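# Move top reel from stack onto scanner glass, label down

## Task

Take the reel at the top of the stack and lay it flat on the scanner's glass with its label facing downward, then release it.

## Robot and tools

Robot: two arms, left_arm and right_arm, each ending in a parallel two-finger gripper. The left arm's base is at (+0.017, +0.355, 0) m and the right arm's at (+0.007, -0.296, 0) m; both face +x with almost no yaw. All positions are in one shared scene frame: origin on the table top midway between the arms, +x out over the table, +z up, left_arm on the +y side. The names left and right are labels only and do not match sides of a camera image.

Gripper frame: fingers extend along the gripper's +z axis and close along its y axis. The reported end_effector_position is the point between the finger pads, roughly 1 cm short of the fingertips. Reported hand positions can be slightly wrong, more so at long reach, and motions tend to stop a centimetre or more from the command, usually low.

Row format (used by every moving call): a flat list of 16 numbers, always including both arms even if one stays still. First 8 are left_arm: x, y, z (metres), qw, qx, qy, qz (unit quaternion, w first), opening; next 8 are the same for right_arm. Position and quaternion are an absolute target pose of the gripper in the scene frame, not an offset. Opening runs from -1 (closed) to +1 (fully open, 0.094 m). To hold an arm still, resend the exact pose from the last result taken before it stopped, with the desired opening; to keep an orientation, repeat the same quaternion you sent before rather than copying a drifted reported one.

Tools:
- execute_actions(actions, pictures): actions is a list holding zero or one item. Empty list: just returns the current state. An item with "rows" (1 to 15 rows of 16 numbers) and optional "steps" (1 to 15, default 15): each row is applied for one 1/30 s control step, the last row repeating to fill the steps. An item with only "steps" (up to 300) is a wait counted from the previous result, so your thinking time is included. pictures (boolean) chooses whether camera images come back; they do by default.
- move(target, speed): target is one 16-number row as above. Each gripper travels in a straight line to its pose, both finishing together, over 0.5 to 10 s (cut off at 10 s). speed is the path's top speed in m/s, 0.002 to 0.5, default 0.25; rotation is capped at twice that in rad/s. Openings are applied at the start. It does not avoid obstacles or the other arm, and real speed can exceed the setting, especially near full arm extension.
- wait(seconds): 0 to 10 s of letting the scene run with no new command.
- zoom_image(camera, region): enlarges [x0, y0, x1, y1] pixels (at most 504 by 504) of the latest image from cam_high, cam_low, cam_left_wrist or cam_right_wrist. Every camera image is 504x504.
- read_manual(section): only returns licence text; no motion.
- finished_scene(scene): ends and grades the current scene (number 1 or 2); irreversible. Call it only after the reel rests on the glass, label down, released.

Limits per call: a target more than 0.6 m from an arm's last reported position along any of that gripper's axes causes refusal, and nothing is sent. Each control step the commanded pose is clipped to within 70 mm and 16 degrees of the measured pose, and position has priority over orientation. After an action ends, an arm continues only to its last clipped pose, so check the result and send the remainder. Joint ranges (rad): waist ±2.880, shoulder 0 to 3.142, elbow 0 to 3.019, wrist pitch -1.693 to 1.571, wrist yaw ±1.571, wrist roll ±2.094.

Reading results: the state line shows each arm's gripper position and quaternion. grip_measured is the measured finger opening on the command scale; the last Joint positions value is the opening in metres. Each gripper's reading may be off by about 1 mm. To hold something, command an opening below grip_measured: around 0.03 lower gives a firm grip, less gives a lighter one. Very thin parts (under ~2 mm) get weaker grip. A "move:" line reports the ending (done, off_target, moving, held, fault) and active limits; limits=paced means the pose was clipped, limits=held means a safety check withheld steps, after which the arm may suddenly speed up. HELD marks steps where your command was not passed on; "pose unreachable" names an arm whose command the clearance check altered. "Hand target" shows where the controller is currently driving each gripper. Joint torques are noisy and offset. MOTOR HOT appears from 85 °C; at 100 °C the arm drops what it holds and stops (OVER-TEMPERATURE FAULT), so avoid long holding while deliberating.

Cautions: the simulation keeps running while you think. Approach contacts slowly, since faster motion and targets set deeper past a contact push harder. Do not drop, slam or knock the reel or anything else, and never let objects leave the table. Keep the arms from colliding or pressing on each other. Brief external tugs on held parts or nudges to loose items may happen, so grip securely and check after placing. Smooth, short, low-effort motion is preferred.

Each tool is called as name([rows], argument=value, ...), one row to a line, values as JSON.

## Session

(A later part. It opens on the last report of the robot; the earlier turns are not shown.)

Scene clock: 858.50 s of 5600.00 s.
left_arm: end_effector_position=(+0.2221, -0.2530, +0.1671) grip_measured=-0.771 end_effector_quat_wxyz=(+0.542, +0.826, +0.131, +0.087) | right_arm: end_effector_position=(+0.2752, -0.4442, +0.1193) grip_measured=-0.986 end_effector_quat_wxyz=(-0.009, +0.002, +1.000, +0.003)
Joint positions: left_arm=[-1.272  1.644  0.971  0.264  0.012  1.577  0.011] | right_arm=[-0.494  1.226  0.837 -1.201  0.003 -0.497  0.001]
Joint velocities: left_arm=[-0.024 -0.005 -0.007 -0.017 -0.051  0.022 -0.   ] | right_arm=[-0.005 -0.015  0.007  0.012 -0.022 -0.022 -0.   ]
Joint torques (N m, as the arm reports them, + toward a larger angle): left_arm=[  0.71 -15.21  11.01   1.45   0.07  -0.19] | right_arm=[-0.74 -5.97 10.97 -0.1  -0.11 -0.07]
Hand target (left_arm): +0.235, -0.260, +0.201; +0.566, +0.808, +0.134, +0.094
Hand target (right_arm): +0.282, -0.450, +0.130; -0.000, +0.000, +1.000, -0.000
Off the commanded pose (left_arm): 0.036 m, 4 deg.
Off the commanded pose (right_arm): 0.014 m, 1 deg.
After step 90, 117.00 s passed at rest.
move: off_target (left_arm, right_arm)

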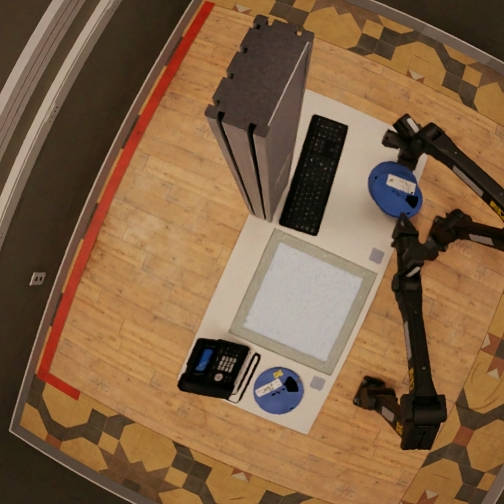

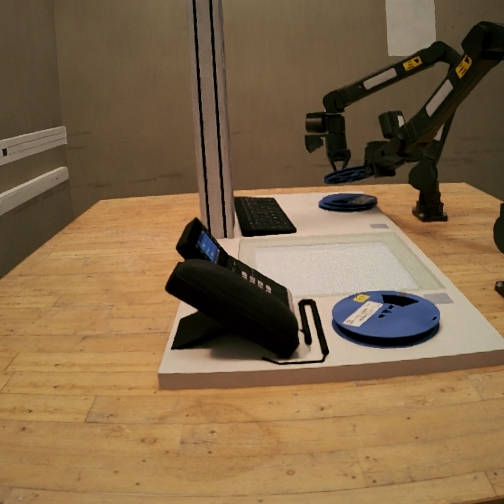

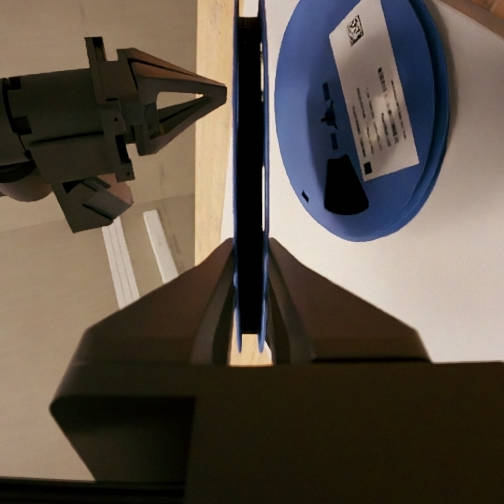

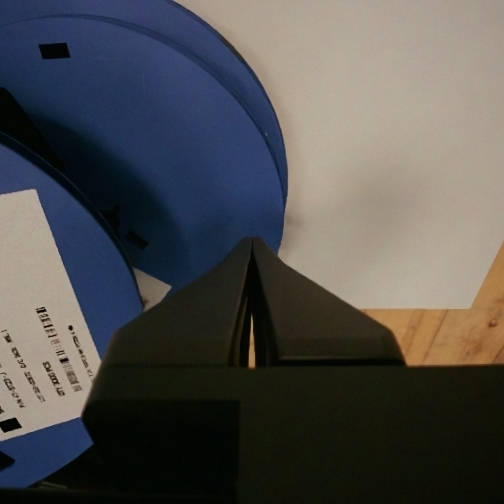

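move(target=[0.30, -0.05, 0.26, 0.4668, 0.4762, 0.6664, -0.3336, -0.8, 0.20, -0.50, 0.25, 0, 0, 1, 0, -1.0], speed=0.25)

Scene clock: 872.47 s of 5600.00 s.
left_arm: end_effector_position=(+0.2968, -0.0534, +0.2469) grip_measured=-0.770 end_effector_quat_wxyz=(+0.455, +0.486, +0.670, -0.330) | right_arm: end_effector_position=(+0.1949, -0.4913, +0.2294) grip_measured=-0.986 end_effector_quat_wxyz=(-0.018, -0.001, +1.000, +0.015)
Joint positions: left_arm=[-0.868  1.157  0.711  0.037  0.386  0.162  0.011] | right_arm=[-0.792  1.074  1.02  -1.563  0.004 -0.8    0.001]
Joint velocities: left_arm=[-0.015 -0.005  0.002 -0.002  0.007 -0.007  0.   ] | right_arm=[ 0.005  0.015 -0.012 -0.007  0.022 -0.037 -0.   ]
Joint torques (N m, as the arm reports them, + toward a larger angle): left_arm=[ 0.39 -8.37  9.91  1.55  0.17 -0.23] | right_arm=[-1.33 -5.36 13.19 -0.24 -0.01 -0.1 ]
Hand target (left_arm): +0.301, -0.050, +0.263; +0.467, +0.475, +0.666, -0.335
Hand target (right_arm): +0.197, -0.499, +0.250; -0.003, +0.000, +1.000, -0.001
Off the commanded pose (left_arm): 0.014 m, 2 deg.
Off the commanded pose (right_arm): 0.023 m, 3 deg.
After step 90, 7.27 s passed at rest.
move: off_target (left_arm, right_arm)

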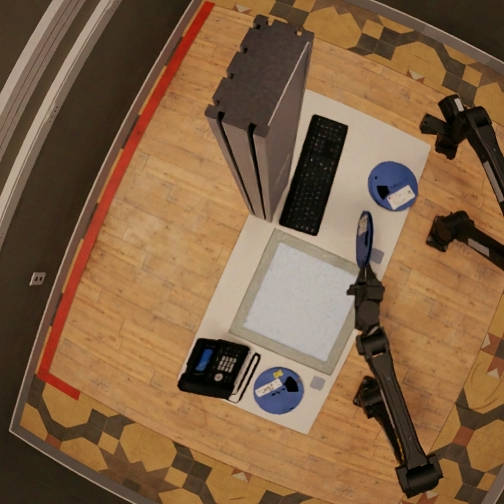

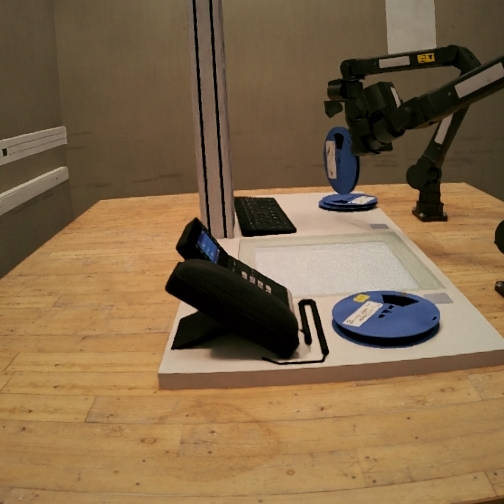

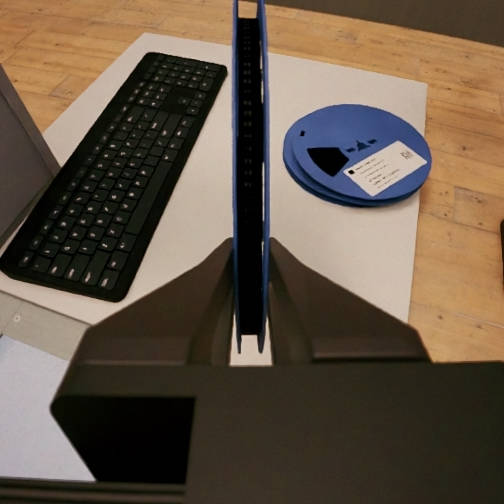

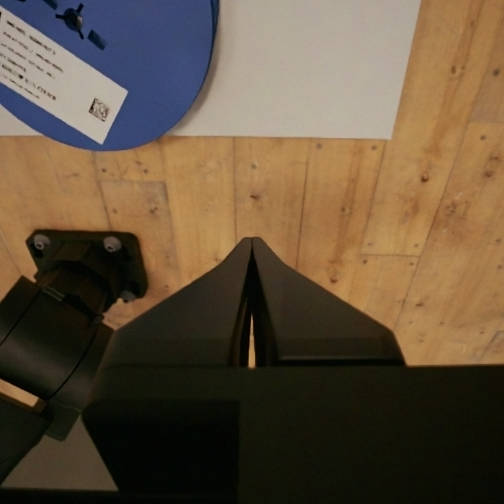

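move(target=[0.357, 0.206, 0.17, 0.1056, -0.1258, 0.7556, -0.6341, -0.8, 0.20, -0.50, 0.25, 0, 0, 1, 0, -1.0], speed=0.25)

Scene clock: 883.50 s of 5600.00 s.
left_arm: end_effector_position=(+0.3525, +0.2057, +0.1674) grip_measured=-0.770 end_effector_quat_wxyz=(+0.100, -0.127, +0.756, -0.634) | right_arm: end_effector_position=(+0.1951, -0.4911, +0.2294) grip_measured=-0.986 end_effector_quat_wxyz=(-0.017, -0.001, +1.000, +0.016)
Joint positions: left_arm=[ 0.012  1.207  0.419  0.213  1.241 -1.031  0.011] | right_arm=[-0.792  1.074  1.02  -1.563  0.003 -0.8    0.001]
Joint velocities: left_arm=[-0.015 -0.005  0.002  0.007 -0.095  0.007 -0.001] | right_arm=[-0.005  0.024  0.007 -0.002 -0.007 -0.007  0.   ]
Joint torques (N m, as the arm reports them, + toward a larger angle): left_arm=[ 0.28 -5.4   7.56  2.02  0.5  -0.14] | right_arm=[-1.32 -5.06 13.3  -0.09 -0.12 -0.06]
Hand target (left_arm): +0.356, +0.209, +0.172; +0.106, -0.126, +0.753, -0.638
Hand target (right_arm): +0.199, -0.499, +0.250; -0.000, +0.000, +1.000, -0.000
Off the commanded pose (left_arm): 0.005 m, 1 deg.
Off the commanded pose (right_arm): 0.023 m, 3 deg.
After step 90, 4.37 s passed at rest.
move: off_target (right_arm)

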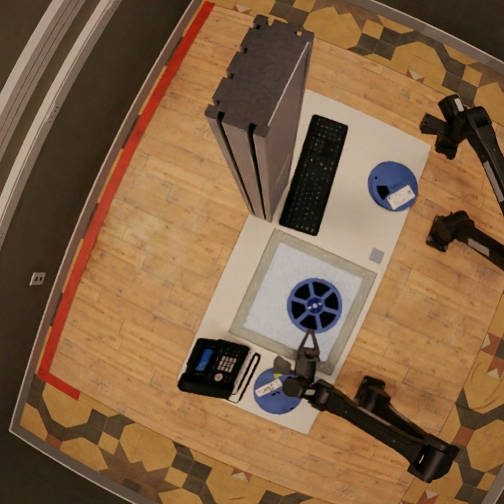

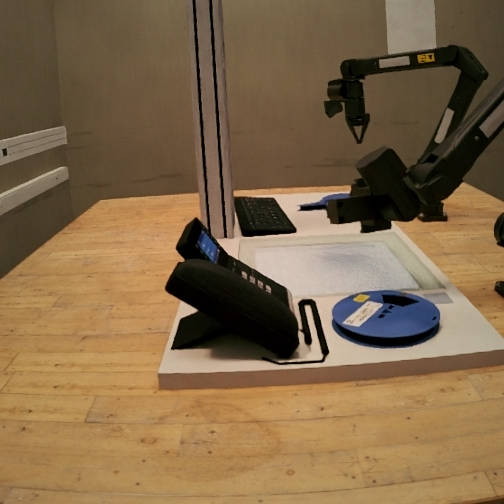

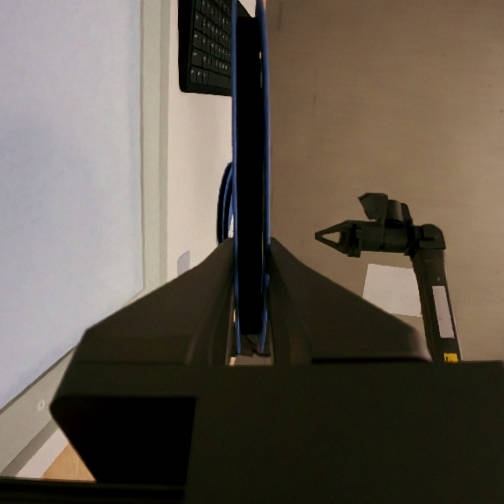

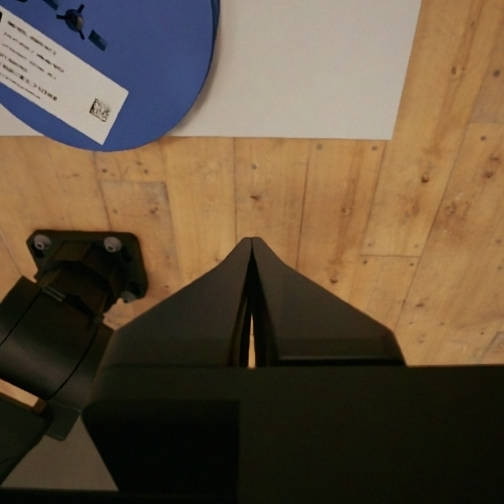

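move(target=[0.348, 0.150, 0.105, 0.1000, -0.1303, 0.7826, -0.6005, -0.8, 0.20, -0.50, 0.25, 0, 0, 1, 0, -1.0], speed=0.12)

Scene clock: 960.90 s of 5600.00 s.
left_arm: end_effector_position=(+0.3453, +0.1538, +0.0966) grip_measured=-0.770 end_effector_quat_wxyz=(+0.094, -0.138, +0.788, -0.593) | right_arm: end_effector_position=(+0.1951, -0.4911, +0.2294) grip_measured=-0.986 end_effector_quat_wxyz=(-0.017, -0.001, +1.000, +0.016)
Joint positions: left_arm=[-0.191  1.403  0.352  0.497  1.009 -1.106  0.011] | right_arm=[-0.792  1.074  1.02  -1.563  0.003 -0.8    0.001]
Joint velocities: left_arm=[-0.005 -0.005  0.007 -0.002 -0.051 -0.037 -0.001] | right_arm=[-0.005  0.005 -0.037 -0.017 -0.051 -0.037  0.001]
Joint torques (N m, as the arm reports them, + toward a larger angle): left_arm=[-1.17 -6.87  6.06  2.04  0.25 -0.12] | right_arm=[-1.21 -4.98 13.31 -0.06 -0.13 -0.07]
Hand target (left_arm): +0.347, +0.150, +0.104; +0.099, -0.130, +0.784, -0.599
Hand target (right_arm): +0.199, -0.499, +0.250; -0.000, +0.000, +1.000, -0.000
Off the commanded pose (left_arm): 0.010 m, 2 deg.
Off the commanded pose (right_arm): 0.023 m, 3 deg.
After step 90, 73.33 s passed at rest.
move: off_target (right_arm)

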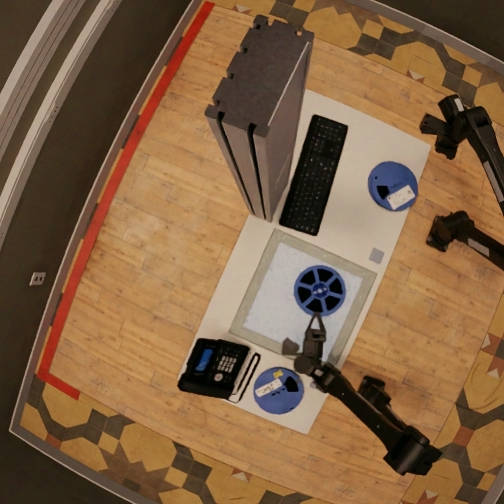

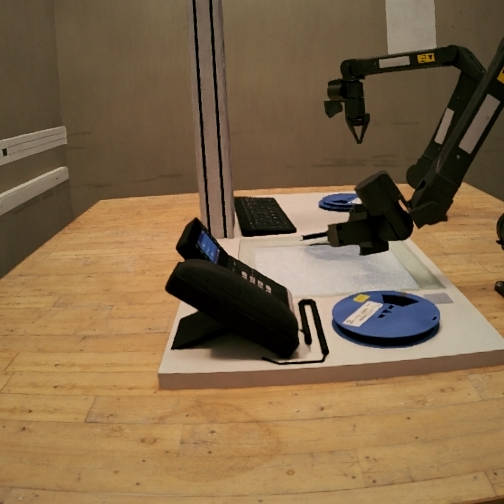

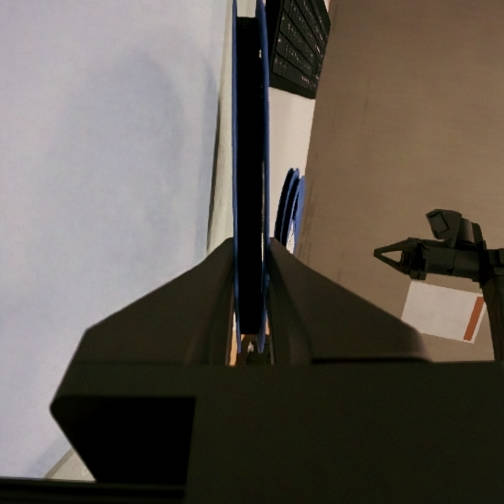

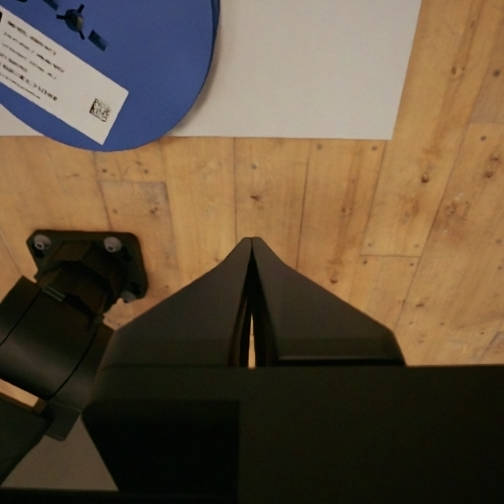

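execute_actions([
  {"rows": [[0.348, 0.150, 0.092, 0.1000, -0.1303, 0.7826, -0.6005, -0.8, 0.20, -0.50, 0.25, 0, 0, 1, 0, -1.0]], "steps": 15},
])

Scene clock: 972.10 s of 5600.00 s.
left_arm: end_effector_position=(+0.3464, +0.1537, +0.0844) grip_measured=-0.770 end_effector_quat_wxyz=(+0.094, -0.139, +0.787, -0.594) | right_arm: end_effector_position=(+0.1951, -0.4911, +0.2294) grip_measured=-0.986 end_effector_quat_wxyz=(-0.017, -0.001, +1.000, +0.016)
Joint positions: left_arm=[-0.191  1.464  0.346  0.569  1.009 -1.11   0.011] | right_arm=[-0.792  1.074  1.02  -1.563  0.003 -0.8    0.001]
Joint velocities: left_arm=[ 0.005 -0.005 -0.017 -0.017  0.022 -0.007  0.   ] | right_arm=[-0.024 -0.015  0.007  0.002 -0.007  0.051 -0.   ]
Joint torques (N m, as the arm reports them, + toward a larger angle): left_arm=[-1.17 -7.29  5.48  2.19  0.31 -0.14] | right_arm=[-1.31 -5.05 13.32 -0.12 -0.13 -0.07]
Hand target (left_arm): +0.348, +0.150, +0.092; +0.100, -0.130, +0.783, -0.600
Hand target (right_arm): +0.199, -0.499, +0.250; -0.000, +0.000, +1.000, -0.000
Off the commanded pose (left_arm): 0.009 m, 1 deg.
Off the commanded pose (right_arm): 0.023 m, 3 deg.
Steps of this call (steps 1 to 90: nothing new was sent; then 7.70 s passed at rest; steps 91 to 105: all 15 steps of this action). Readings (end_effector_position):
91: left_arm (+0.3457, +0.1538, +0.0967) | right_arm (+0.1951, -0.4911, +0.2294)
92: left_arm (+0.3466, +0.1536, +0.0960) | right_arm (+0.1951, -0.4911, +0.2294)
94: left_arm (+0.3478, +0.1534, +0.0916) | right_arm (+0.1951, -0.4911, +0.2294)
98: left_arm (+0.3463, +0.1537, +0.0839) | right_arm (+0.1951, -0.4911, +0.2294)
105: the state above

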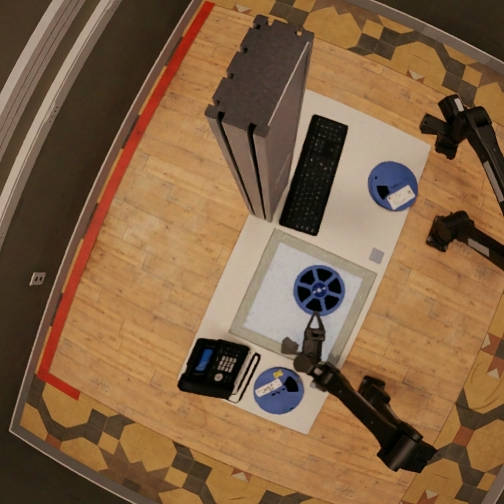

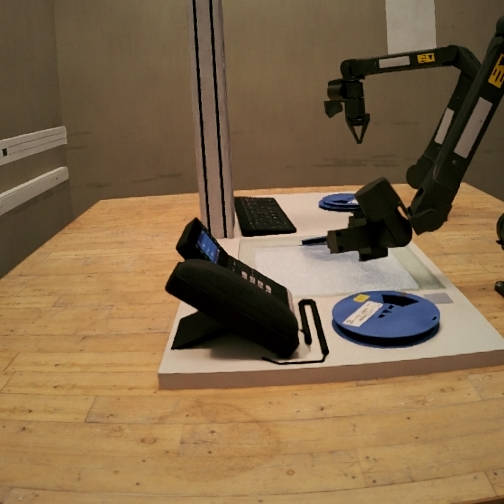

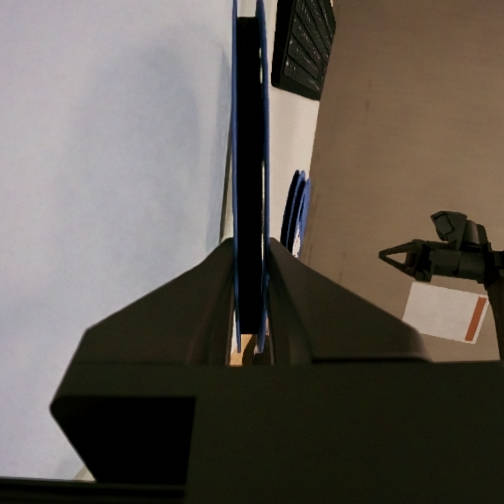

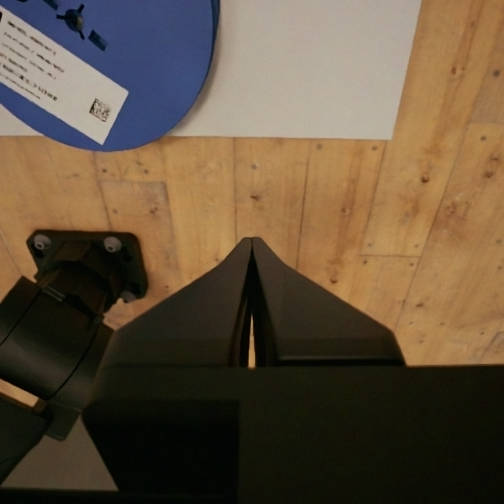

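zoom_image(camera="cam_low", region=[270, 190, 430, 290])

Region (270, 190, 430, 290) of cam_low's 504x504 image, scaled by 3.150, with more detail than that image has; it fills the top 315 rows of this view, and the rest is white.

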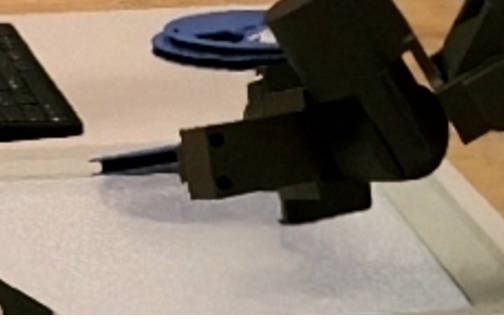

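execute_actions([
  {"rows": [[0.348, 0.150, 0.092, 0.1000, -0.1303, 0.7826, -0.6005, -0.6, 0.20, -0.50, 0.25, 0, 0, 1, 0, -1.0], [0.348, 0.150, 0.092, 0.1000, -0.1303, 0.7826, -0.6005, -0.6, 0.20, -0.50, 0.25, 0, 0, 1, 0, -1.0], [0.348, 0.150, 0.092, 0.1000, -0.1303, 0.7826, -0.6005, -0.5, 0.20, -0.50, 0.25, 0, 0, 1, 0, -1.0], [0.348, 0.150, 0.092, 0.1000, -0.1303, 0.7826, -0.6005, -0.5, 0.20, -0.50, 0.25, 0, 0, 1, 0, -1.0], [0.348, 0.150, 0.092, 0.1000, -0.1303, 0.7826, -0.6005, -0.4, 0.20, -0.50, 0.25, 0, 0, 1, 0, -1.0], [0.348, 0.150, 0.092, 0.1000, -0.1303, 0.7826, -0.6005, -0.4, 0.20, -0.50, 0.25, 0, 0, 1, 0, -1.0], [0.348, 0.150, 0.092, 0.1000, -0.1303, 0.7826, -0.6005, -0.3, 0.20, -0.50, 0.25, 0, 0, 1, 0, -1.0], [0.348, 0.150, 0.092, 0.1000, -0.1303, 0.7826, -0.6005, -0.25, 0.20, -0.50, 0.25, 0, 0, 1, 0, -1.0]], "steps": 15},
])

Scene clock: 1004.10 s of 5600.00 s.
left_arm: end_effector_position=(+0.3467, +0.1536, +0.0850) grip_measured=-0.252 end_effector_quat_wxyz=(+0.095, -0.138, +0.787, -0.594) | right_arm: end_effector_position=(+0.1951, -0.4911, +0.2294) grip_measured=-0.986 end_effector_quat_wxyz=(-0.017, -0.001, +1.000, +0.016)
Joint positions: left_arm=[-0.191  1.464  0.346  0.574  1.01  -1.112  0.035] | right_arm=[-0.792  1.074  1.02  -1.563  0.003 -0.8    0.001]
Joint velocities: left_arm=[-0.005  0.005 -0.002 -0.017  0.022  0.007  0.001] | right_arm=[ 0.005  0.005  0.002  0.007  0.022 -0.037 -0.001]
Joint torques (N m, as the arm reports them, + toward a larger angle): left_arm=[-1.32 -7.25  5.5   2.04  0.29 -0.12] | right_arm=[-1.17 -5.02 13.3  -0.11 -0.13 -0.07]
Hand target (left_arm): +0.348, +0.150, +0.092; +0.100, -0.130, +0.783, -0.600
Hand target (right_arm): +0.199, -0.499, +0.250; -0.000, +0.000, +1.000, -0.000
Off the commanded pose (left_arm): 0.008 m, 1 deg.
Off the commanded pose (right_arm): 0.023 m, 3 deg.
Steps of this call (steps 1 to 90: nothing new was sent; then 28.50 s passed at rest; steps 91 to 105: all 15 steps of this action). Readings (end_effector_position):
91: left_arm (+0.3464, +0.1537, +0.0845) | right_arm (+0.1951, -0.4911, +0.2294)
92: left_arm (+0.3465, +0.1536, +0.0846) | right_arm (+0.1951, -0.4911, +0.2294)
94: left_arm (+0.3467, +0.1536, +0.0849) | right_arm (+0.1951, -0.4911, +0.2294)
98: left_arm (+0.3467, +0.1536, +0.0850) | right_arm (+0.1951, -0.4911, +0.2294)
105: the state above

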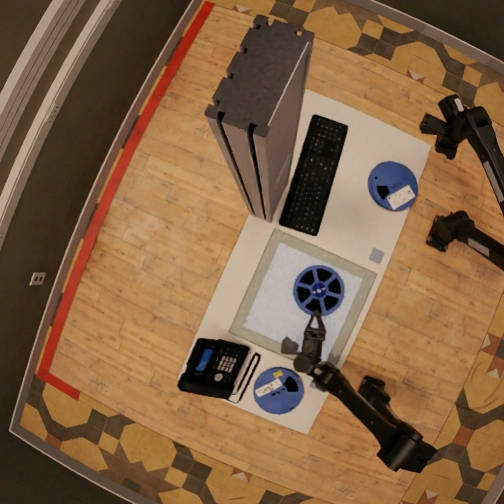

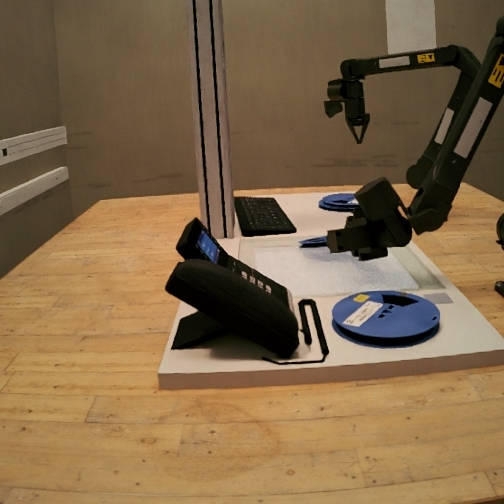

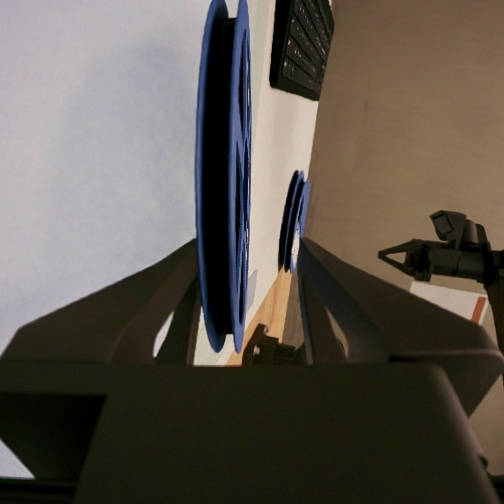

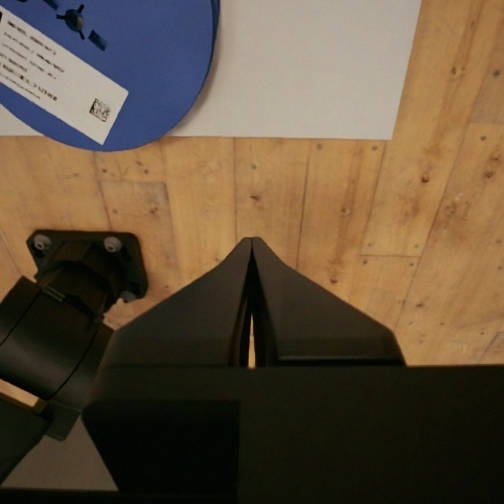

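execute_actions([
  {"rows": [[0.348, 0.150, 0.087, 0.1000, -0.1303, 0.7826, -0.6005, -0.25, 0.20, -0.50, 0.25, 0, 0, 1, 0, -1.0], [0.348, 0.150, 0.084, 0.1000, -0.1303, 0.7826, -0.6005, -0.25, 0.20, -0.50, 0.25, 0, 0, 1, 0, -1.0], [0.348, 0.150, 0.081, 0.1000, -0.1303, 0.7826, -0.6005, -0.25, 0.20, -0.50, 0.25, 0, 0, 1, 0, -1.0], [0.348, 0.150, 0.080, 0.1000, -0.1303, 0.7826, -0.6005, -0.25, 0.20, -0.50, 0.25, 0, 0, 1, 0, -1.0]], "steps": 15},
], pictures=false)

Scene clock: 1024.53 s of 5600.00 s.
left_arm: end_effector_position=(+0.3492, +0.1532, +0.0766) grip_measured=-0.252 end_effector_quat_wxyz=(+0.099, -0.135, +0.786, -0.596) | right_arm: end_effector_position=(+0.1951, -0.4911, +0.2294) grip_measured=-0.986 end_effector_quat_wxyz=(-0.017, -0.001, +1.000, +0.016)
Joint positions: left_arm=[-0.191  1.515  0.345  0.636  1.01  -1.112  0.035] | right_arm=[-0.792  1.074  1.02  -1.563  0.003 -0.8    0.001]
Joint velocities: left_arm=[-0.005 -0.005 -0.002  0.007  0.007 -0.051  0.   ] | right_arm=[ 0.005 -0.015 -0.012  0.002 -0.022  0.007 -0.   ]
Joint torques (N m, as the arm reports them, + toward a larger angle): left_arm=[-1.58 -7.01  4.73  2.03  0.3  -0.12] | right_arm=[-1.28 -5.04 13.3  -0.08 -0.13 -0.07]
Hand target (left_arm): +0.348, +0.150, +0.080; +0.100, -0.130, +0.783, -0.600
Hand target (right_arm): +0.199, -0.499, +0.250; -0.000, +0.000, +1.000, -0.000
Off the commanded pose (left_arm): 0.005 m, 1 deg.
Off the commanded pose (right_arm): 0.023 m, 3 deg.
Steps of this call (steps 1 to 90: nothing new was sent; then 16.93 s passed at rest; steps 91 to 105: all 15 steps of this action). Readings (end_effector_position):
91: left_arm (+0.3470, +0.1535, +0.0854) | right_arm (+0.1951, -0.4911, +0.2294)
92: left_arm (+0.3475, +0.1534, +0.0854) | right_arm (+0.1951, -0.4911, +0.2294)
94: left_arm (+0.3488, +0.1532, +0.0841) | right_arm (+0.1951, -0.4911, +0.2294)
98: left_arm (+0.3490, +0.1532, +0.0769) | right_arm (+0.1951, -0.4911, +0.2294)
105: the state above

move(target=[0.3318, 0.1973, 0.080, 0.1000, -0.1303, 0.7826, -0.6005, -0.25, 0.20, -0.50, 0.25, 0, 0, 1, 0, -1.0], speed=0.03)

Scene clock: 1033.60 s of 5600.00 s.
left_arm: end_effector_position=(+0.3311, +0.1930, +0.0778) grip_measured=-0.252 end_effector_quat_wxyz=(+0.090, -0.135, +0.782, -0.602) | right_arm: end_effector_position=(+0.1951, -0.4911, +0.2294) grip_measured=-0.986 end_effector_quat_wxyz=(-0.017, -0.001, +1.000, +0.016)
Joint positions: left_arm=[-0.044  1.446  0.315  0.445  1.15  -0.952  0.035] | right_arm=[-0.792  1.074  1.02  -1.563  0.003 -0.8    0.001]
Joint velocities: left_arm=[ 0.005 -0.015 -0.012 -0.027  0.022  0.037  0.   ] | right_arm=[-0.015 -0.005 -0.022  0.002  0.007 -0.095 -0.   ]
Joint torques (N m, as the arm reports them, + toward a larger angle): left_arm=[ 0.61 -7.25  4.81  0.88  0.36  0.18] | right_arm=[-1.22 -5.03 13.34 -0.09 -0.12 -0.08]
Hand target (left_arm): +0.332, +0.197, +0.081; +0.101, -0.131, +0.781, -0.602
Hand target (right_arm): +0.199, -0.499, +0.250; -0.000, +0.000, +1.000, -0.000
Off the commanded pose (left_arm): 0.005 m, 1 deg.
Off the commanded pose (right_arm): 0.023 m, 3 deg.
After step 90, 4.20 s passed at rest.
move: off_target (right_arm)

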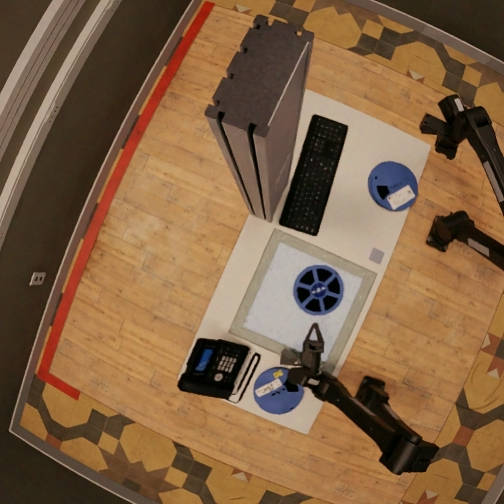

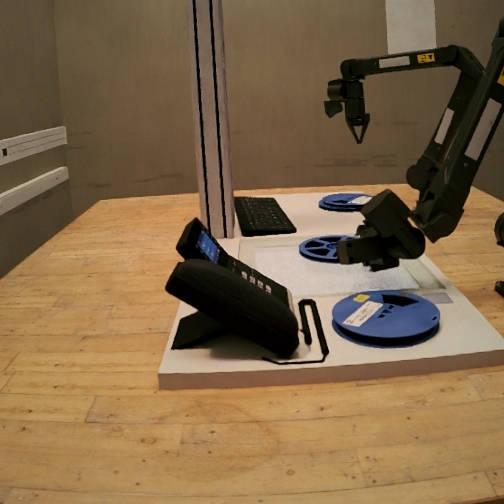

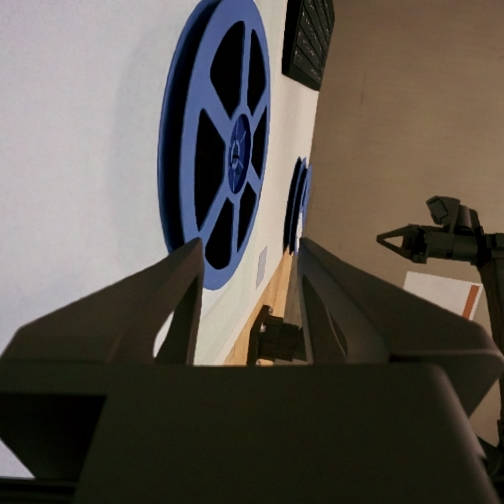

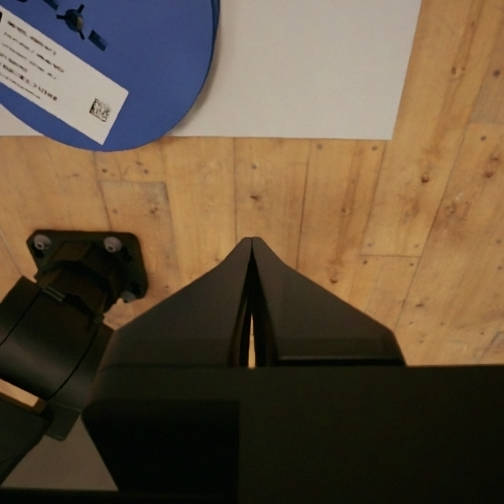

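Lifting the left arm clear, then checking the reel on the glass before ending the scene.

move(target=[0.31, 0.25, 0.18, 0.1000, -0.1303, 0.7826, -0.6005, -0.25, 0.20, -0.50, 0.25, 0, 0, 1, 0, -1.0], speed=0.2)

Scene clock: 1044.40 s of 5600.00 s.
left_arm: end_effector_position=(+0.2913, +0.2427, +0.1618) grip_measured=-0.252 end_effector_quat_wxyz=(+0.076, -0.146, +0.780, -0.603) | right_arm: end_effector_position=(+0.1951, -0.4911, +0.2294) grip_measured=-0.986 end_effector_quat_wxyz=(-0.017, -0.001, +1.000, +0.016)
Joint positions: left_arm=[ 0.174  1.031  0.434 -0.6    1.287 -0.447  0.035] | right_arm=[-0.792  1.074  1.02  -1.563  0.003 -0.8    0.001]
Joint velocities: left_arm=[ 0.005 -0.015 -0.022 -0.007 -0.007  0.037 -0.002] | right_arm=[-0.015 -0.005  0.017 -0.007  0.022 -0.066  0.   ]
Joint torques (N m, as the arm reports them, + toward a larger angle): left_arm=[ 0.7  -2.62 12.24  0.37  0.56  0.16] | right_arm=[-1.38 -4.93 13.29 -0.1  -0.13 -0.07]
Hand target (left_arm): +0.310, +0.251, +0.182; +0.102, -0.132, +0.781, -0.602
Hand target (right_arm): +0.199, -0.499, +0.250; -0.000, +0.000, +1.000, -0.000
Off the commanded pose (left_arm): 0.027 m, 3 deg.
Off the commanded pose (right_arm): 0.023 m, 3 deg.
After step 90, 6.23 s passed at rest.
move: off_target (left_arm, right_arm)

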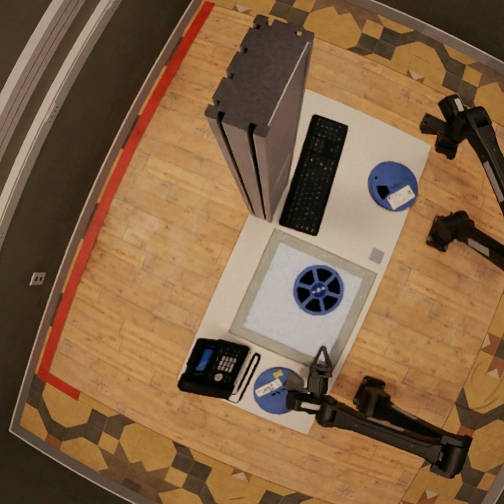

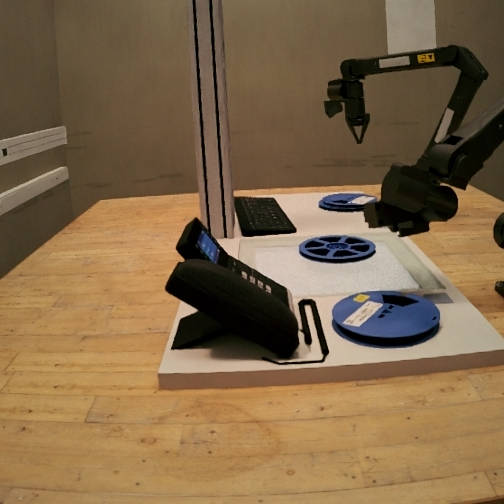

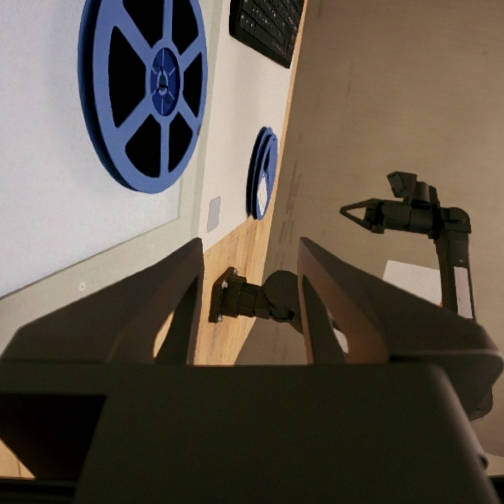

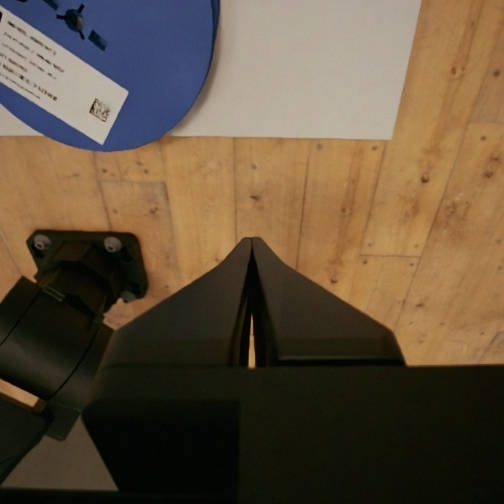

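execute_actions(actions=[])

Scene clock: 1081.53 s of 5600.00 s.
left_arm: end_effector_position=(+0.2913, +0.2427, +0.1617) grip_measured=-0.252 end_effector_quat_wxyz=(+0.077, -0.145, +0.781, -0.603) | right_arm: end_effector_position=(+0.1951, -0.4911, +0.2294) grip_measured=-0.986 end_effector_quat_wxyz=(-0.017, -0.001, +1.000, +0.016)
Joint positions: left_arm=[ 0.174  1.031  0.434 -0.601  1.287 -0.444  0.035] | right_arm=[-0.792  1.074  1.02  -1.563  0.003 -0.8    0.001]
Joint velocities: left_arm=[-0.005 -0.005 -0.012  0.022  0.007  0.022  0.   ] | right_arm=[ 0.005 -0.015 -0.002 -0.007  0.066 -0.022 -0.   ]
Joint torques (N m, as the arm reports them, + toward a larger angle): left_arm=[ 0.69 -2.64 12.2   0.4   0.56  0.17] | right_arm=[-1.14 -4.95 13.32 -0.11 -0.13 -0.07]
Hand target (left_arm): +0.310, +0.251, +0.182; +0.102, -0.132, +0.781, -0.602
Hand target (right_arm): +0.199, -0.499, +0.250; -0.000, +0.000, +1.000, -0.000
Off the commanded pose (left_arm): 0.027 m, 3 deg.
Off the commanded pose (right_arm): 0.023 m, 3 deg.
Steps of this call (steps 1 to 90: nothing new was sent; then 34.13 s passed at rest). Readings (end_effector_position):
1: left_arm (+0.2913, +0.2427, +0.1618) | right_arm (+0.1951, -0.4911, +0.2294)
2: left_arm (+0.2913, +0.2427, +0.1618) | right_arm (+0.1951, -0.4911, +0.2294)
4: left_arm (+0.2913, +0.2427, +0.1618) | right_arm (+0.1951, -0.4911, +0.2294)
8: left_arm (+0.2913, +0.2427, +0.1617) | right_arm (+0.1951, -0.4911, +0.2294)
90: the state above

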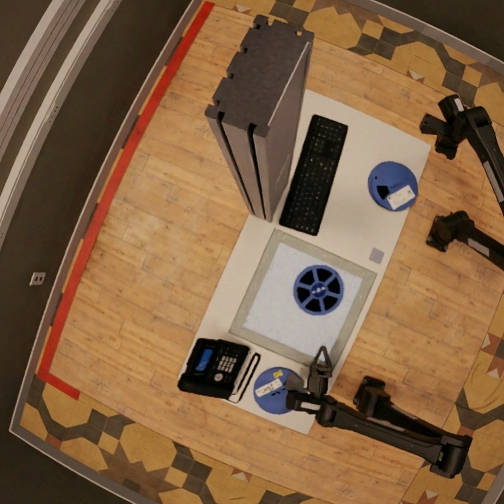

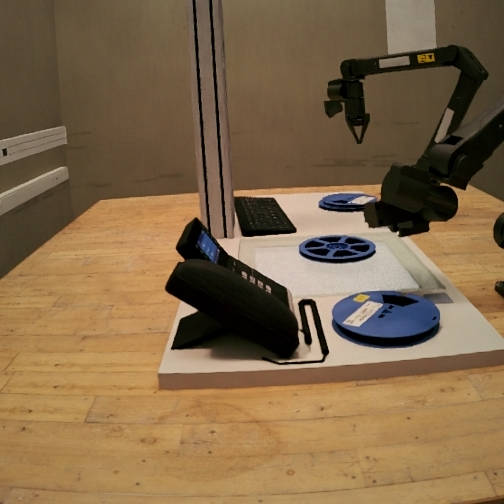

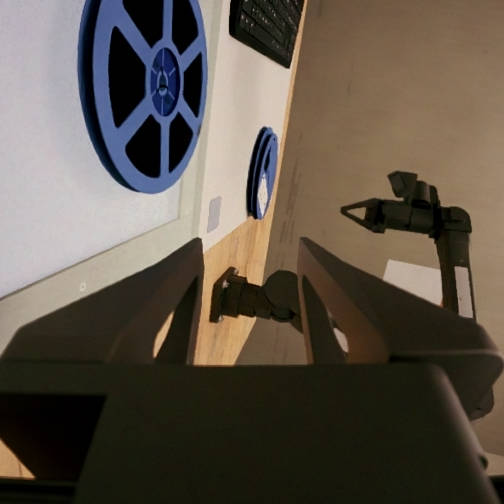

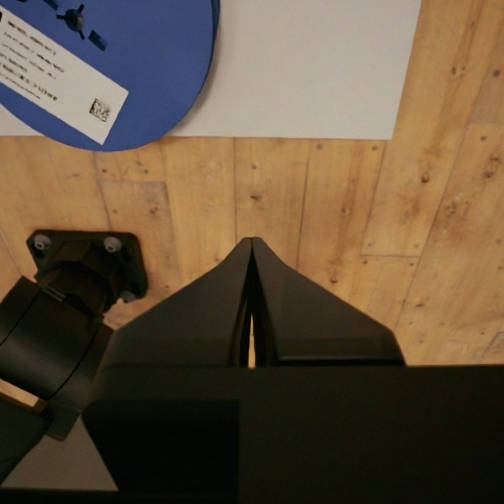

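The reel is flat on the glass with the spoke side up, so the label is down, and both grippers are clear of it. I'm ending scene 1.

finished_scene(scene=1)

The scene is finished: the task was done.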